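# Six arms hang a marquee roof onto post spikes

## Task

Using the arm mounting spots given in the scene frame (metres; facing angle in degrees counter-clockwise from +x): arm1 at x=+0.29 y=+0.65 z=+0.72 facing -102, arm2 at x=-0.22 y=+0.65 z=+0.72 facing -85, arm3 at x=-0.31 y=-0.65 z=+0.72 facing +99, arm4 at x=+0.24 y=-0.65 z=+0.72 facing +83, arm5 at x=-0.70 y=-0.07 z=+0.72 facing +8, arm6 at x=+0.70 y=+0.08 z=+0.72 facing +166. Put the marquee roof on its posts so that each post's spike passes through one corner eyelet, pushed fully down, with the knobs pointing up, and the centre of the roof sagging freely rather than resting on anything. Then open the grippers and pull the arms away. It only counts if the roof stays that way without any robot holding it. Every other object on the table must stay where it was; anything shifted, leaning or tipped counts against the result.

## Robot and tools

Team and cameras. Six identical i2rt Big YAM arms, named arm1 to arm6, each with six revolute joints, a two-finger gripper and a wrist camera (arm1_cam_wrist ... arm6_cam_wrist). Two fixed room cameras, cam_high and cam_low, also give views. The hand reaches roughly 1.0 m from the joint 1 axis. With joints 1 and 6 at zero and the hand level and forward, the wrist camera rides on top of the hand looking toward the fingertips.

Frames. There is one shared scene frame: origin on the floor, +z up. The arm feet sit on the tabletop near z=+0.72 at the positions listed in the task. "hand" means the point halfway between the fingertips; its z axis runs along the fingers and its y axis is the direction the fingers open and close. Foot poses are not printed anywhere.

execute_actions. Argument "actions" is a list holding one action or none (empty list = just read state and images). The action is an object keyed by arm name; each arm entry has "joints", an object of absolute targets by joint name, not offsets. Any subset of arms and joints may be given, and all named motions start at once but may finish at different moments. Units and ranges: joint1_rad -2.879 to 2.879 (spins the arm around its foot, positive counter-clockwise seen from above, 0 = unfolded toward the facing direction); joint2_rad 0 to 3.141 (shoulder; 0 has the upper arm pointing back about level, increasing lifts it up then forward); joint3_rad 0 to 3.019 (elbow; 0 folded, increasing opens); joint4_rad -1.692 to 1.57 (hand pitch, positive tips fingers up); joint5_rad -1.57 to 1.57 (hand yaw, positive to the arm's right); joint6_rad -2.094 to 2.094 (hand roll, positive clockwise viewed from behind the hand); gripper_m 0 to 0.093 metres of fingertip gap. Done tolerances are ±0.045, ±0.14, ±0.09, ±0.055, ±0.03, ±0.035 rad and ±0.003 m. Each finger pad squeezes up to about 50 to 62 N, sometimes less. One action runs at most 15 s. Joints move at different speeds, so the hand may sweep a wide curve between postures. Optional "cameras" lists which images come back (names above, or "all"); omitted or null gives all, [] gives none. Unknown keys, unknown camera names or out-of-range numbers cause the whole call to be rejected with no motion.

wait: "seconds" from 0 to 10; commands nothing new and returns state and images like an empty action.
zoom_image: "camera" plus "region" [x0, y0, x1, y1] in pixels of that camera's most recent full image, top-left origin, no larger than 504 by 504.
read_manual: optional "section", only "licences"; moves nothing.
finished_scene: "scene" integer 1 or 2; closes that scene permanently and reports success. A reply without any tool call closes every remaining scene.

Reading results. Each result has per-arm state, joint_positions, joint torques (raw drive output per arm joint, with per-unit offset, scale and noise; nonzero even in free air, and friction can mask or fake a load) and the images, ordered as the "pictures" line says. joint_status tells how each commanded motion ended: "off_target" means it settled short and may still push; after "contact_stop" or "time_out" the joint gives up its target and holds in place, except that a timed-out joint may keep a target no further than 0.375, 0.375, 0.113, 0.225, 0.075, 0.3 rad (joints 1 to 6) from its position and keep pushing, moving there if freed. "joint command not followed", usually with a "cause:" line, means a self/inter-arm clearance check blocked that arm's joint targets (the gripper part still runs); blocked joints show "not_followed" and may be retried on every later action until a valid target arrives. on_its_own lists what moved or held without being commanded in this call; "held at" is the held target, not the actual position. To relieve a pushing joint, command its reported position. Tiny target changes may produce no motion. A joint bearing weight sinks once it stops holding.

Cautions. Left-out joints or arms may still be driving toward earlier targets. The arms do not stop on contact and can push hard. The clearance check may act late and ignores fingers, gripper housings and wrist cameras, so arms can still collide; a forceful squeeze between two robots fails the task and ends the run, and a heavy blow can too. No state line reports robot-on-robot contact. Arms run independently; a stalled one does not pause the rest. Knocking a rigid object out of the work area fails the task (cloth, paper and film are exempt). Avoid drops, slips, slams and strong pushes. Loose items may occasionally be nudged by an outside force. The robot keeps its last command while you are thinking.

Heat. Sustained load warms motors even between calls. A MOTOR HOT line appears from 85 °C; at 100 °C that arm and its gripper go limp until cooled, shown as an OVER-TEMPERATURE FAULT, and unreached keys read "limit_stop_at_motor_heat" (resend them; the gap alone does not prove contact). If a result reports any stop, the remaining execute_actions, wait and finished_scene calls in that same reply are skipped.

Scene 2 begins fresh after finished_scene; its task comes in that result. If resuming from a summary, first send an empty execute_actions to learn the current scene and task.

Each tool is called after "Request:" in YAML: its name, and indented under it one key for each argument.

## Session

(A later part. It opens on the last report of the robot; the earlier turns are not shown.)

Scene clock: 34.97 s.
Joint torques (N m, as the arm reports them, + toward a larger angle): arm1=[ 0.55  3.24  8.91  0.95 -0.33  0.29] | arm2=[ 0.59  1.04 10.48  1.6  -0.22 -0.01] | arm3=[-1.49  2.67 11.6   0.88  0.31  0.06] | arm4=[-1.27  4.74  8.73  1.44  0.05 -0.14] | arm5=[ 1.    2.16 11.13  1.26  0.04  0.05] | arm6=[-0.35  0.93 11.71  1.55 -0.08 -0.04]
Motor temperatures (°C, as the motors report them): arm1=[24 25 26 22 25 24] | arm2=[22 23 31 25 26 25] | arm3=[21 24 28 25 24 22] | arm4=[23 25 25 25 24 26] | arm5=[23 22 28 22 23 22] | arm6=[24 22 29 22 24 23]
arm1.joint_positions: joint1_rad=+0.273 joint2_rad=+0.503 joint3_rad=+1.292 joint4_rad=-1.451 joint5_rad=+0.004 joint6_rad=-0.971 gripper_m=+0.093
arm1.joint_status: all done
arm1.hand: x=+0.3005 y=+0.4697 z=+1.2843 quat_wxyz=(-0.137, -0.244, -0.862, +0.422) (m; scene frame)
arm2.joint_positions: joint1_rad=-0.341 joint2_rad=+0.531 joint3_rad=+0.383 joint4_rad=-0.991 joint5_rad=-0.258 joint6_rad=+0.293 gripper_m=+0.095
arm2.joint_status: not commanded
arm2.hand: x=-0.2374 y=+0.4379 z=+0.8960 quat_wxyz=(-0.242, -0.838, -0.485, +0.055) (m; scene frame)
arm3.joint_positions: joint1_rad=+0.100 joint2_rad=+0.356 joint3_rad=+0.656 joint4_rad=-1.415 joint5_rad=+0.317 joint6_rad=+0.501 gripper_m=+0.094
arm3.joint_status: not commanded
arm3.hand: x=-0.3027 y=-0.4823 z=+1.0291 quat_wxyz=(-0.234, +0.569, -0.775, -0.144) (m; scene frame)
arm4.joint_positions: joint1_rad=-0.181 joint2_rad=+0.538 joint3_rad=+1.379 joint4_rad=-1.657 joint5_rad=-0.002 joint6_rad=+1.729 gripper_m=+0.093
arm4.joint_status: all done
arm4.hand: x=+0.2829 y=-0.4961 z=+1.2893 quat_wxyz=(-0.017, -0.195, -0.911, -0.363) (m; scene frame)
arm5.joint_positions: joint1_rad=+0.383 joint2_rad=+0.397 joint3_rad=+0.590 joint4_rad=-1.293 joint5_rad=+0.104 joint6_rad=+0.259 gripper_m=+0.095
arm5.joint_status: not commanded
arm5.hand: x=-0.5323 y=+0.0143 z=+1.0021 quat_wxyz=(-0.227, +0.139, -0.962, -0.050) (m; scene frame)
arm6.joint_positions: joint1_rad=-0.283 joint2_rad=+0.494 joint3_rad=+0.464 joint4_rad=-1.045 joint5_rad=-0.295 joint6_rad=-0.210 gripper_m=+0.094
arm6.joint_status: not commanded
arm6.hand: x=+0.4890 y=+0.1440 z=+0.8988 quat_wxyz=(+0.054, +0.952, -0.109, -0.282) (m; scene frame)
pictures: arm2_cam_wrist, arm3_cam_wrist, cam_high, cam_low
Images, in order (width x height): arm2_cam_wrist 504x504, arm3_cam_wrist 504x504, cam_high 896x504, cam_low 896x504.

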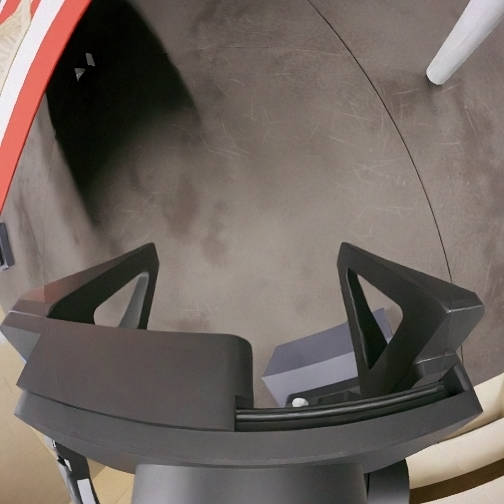

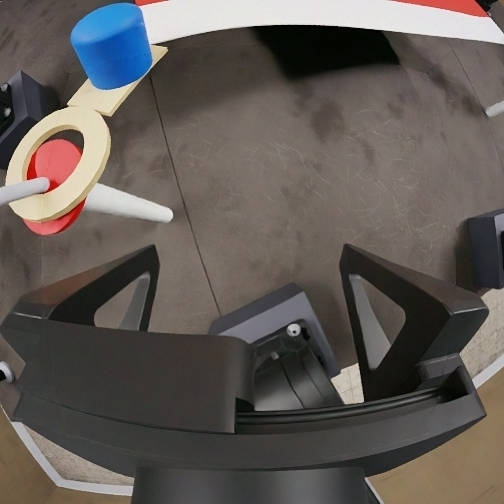

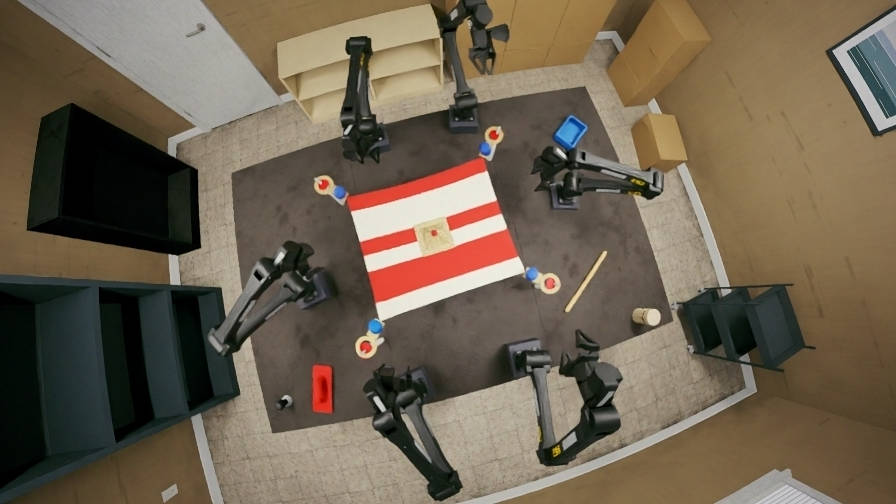

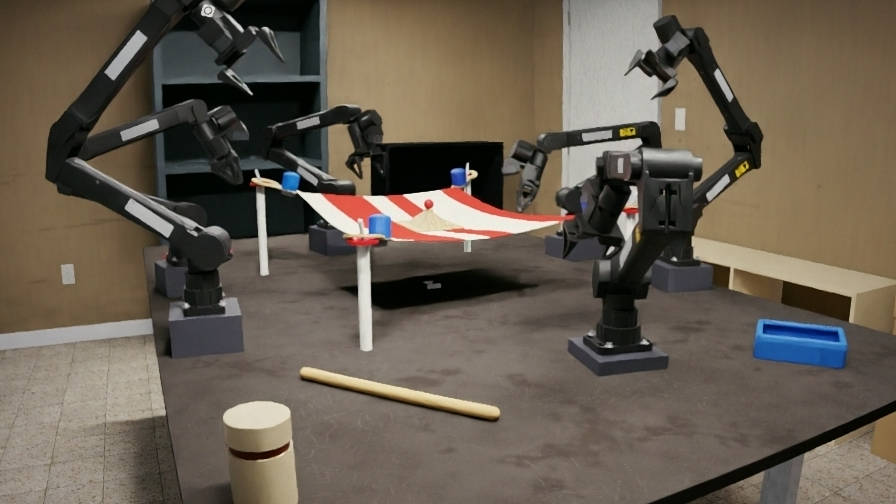

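Request:
zoom_image:
  camera: "cam_low"
  region: [435, 155, 505, 205]

Request:
zoom_image:
  camera: "cam_low"
  region: [235, 160, 315, 215]

Request:
zoom_image:
  camera: "cam_high"
  region: [300, 165, 370, 220]

Region (435, 155, 505, 205) of cam_low's 896x504 image, scaled by 7.200, with more detail than that image has; it fills the top 360 rows of this view, and the rest is white.

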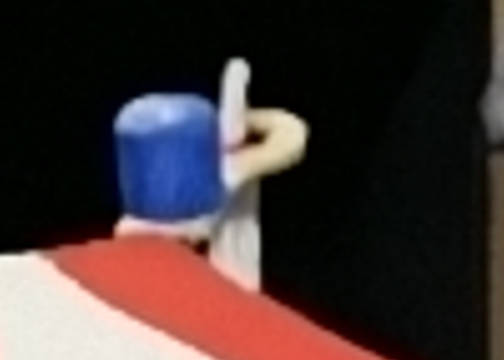

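Region (235, 160, 315, 215) of cam_low's 896x504 image, scaled by 6.300, with more detail than that image has; it fills the top 346 rows of this view, and the rest is white.

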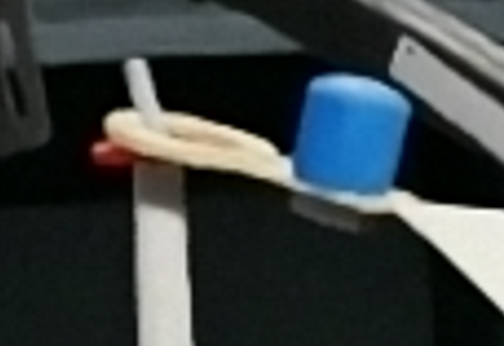

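Region (300, 165, 370, 220) of cam_high's 896x504 image, scaled by 7.200, with more detail than that image has; it fills the top 396 rows of this view, and the rest is white.

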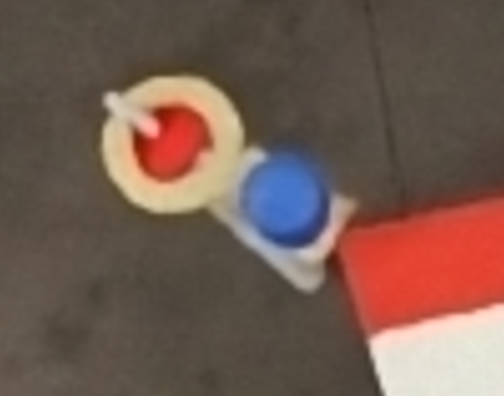

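Request:
finished_scene:
  scene: 2

The scene is finished: the task was done.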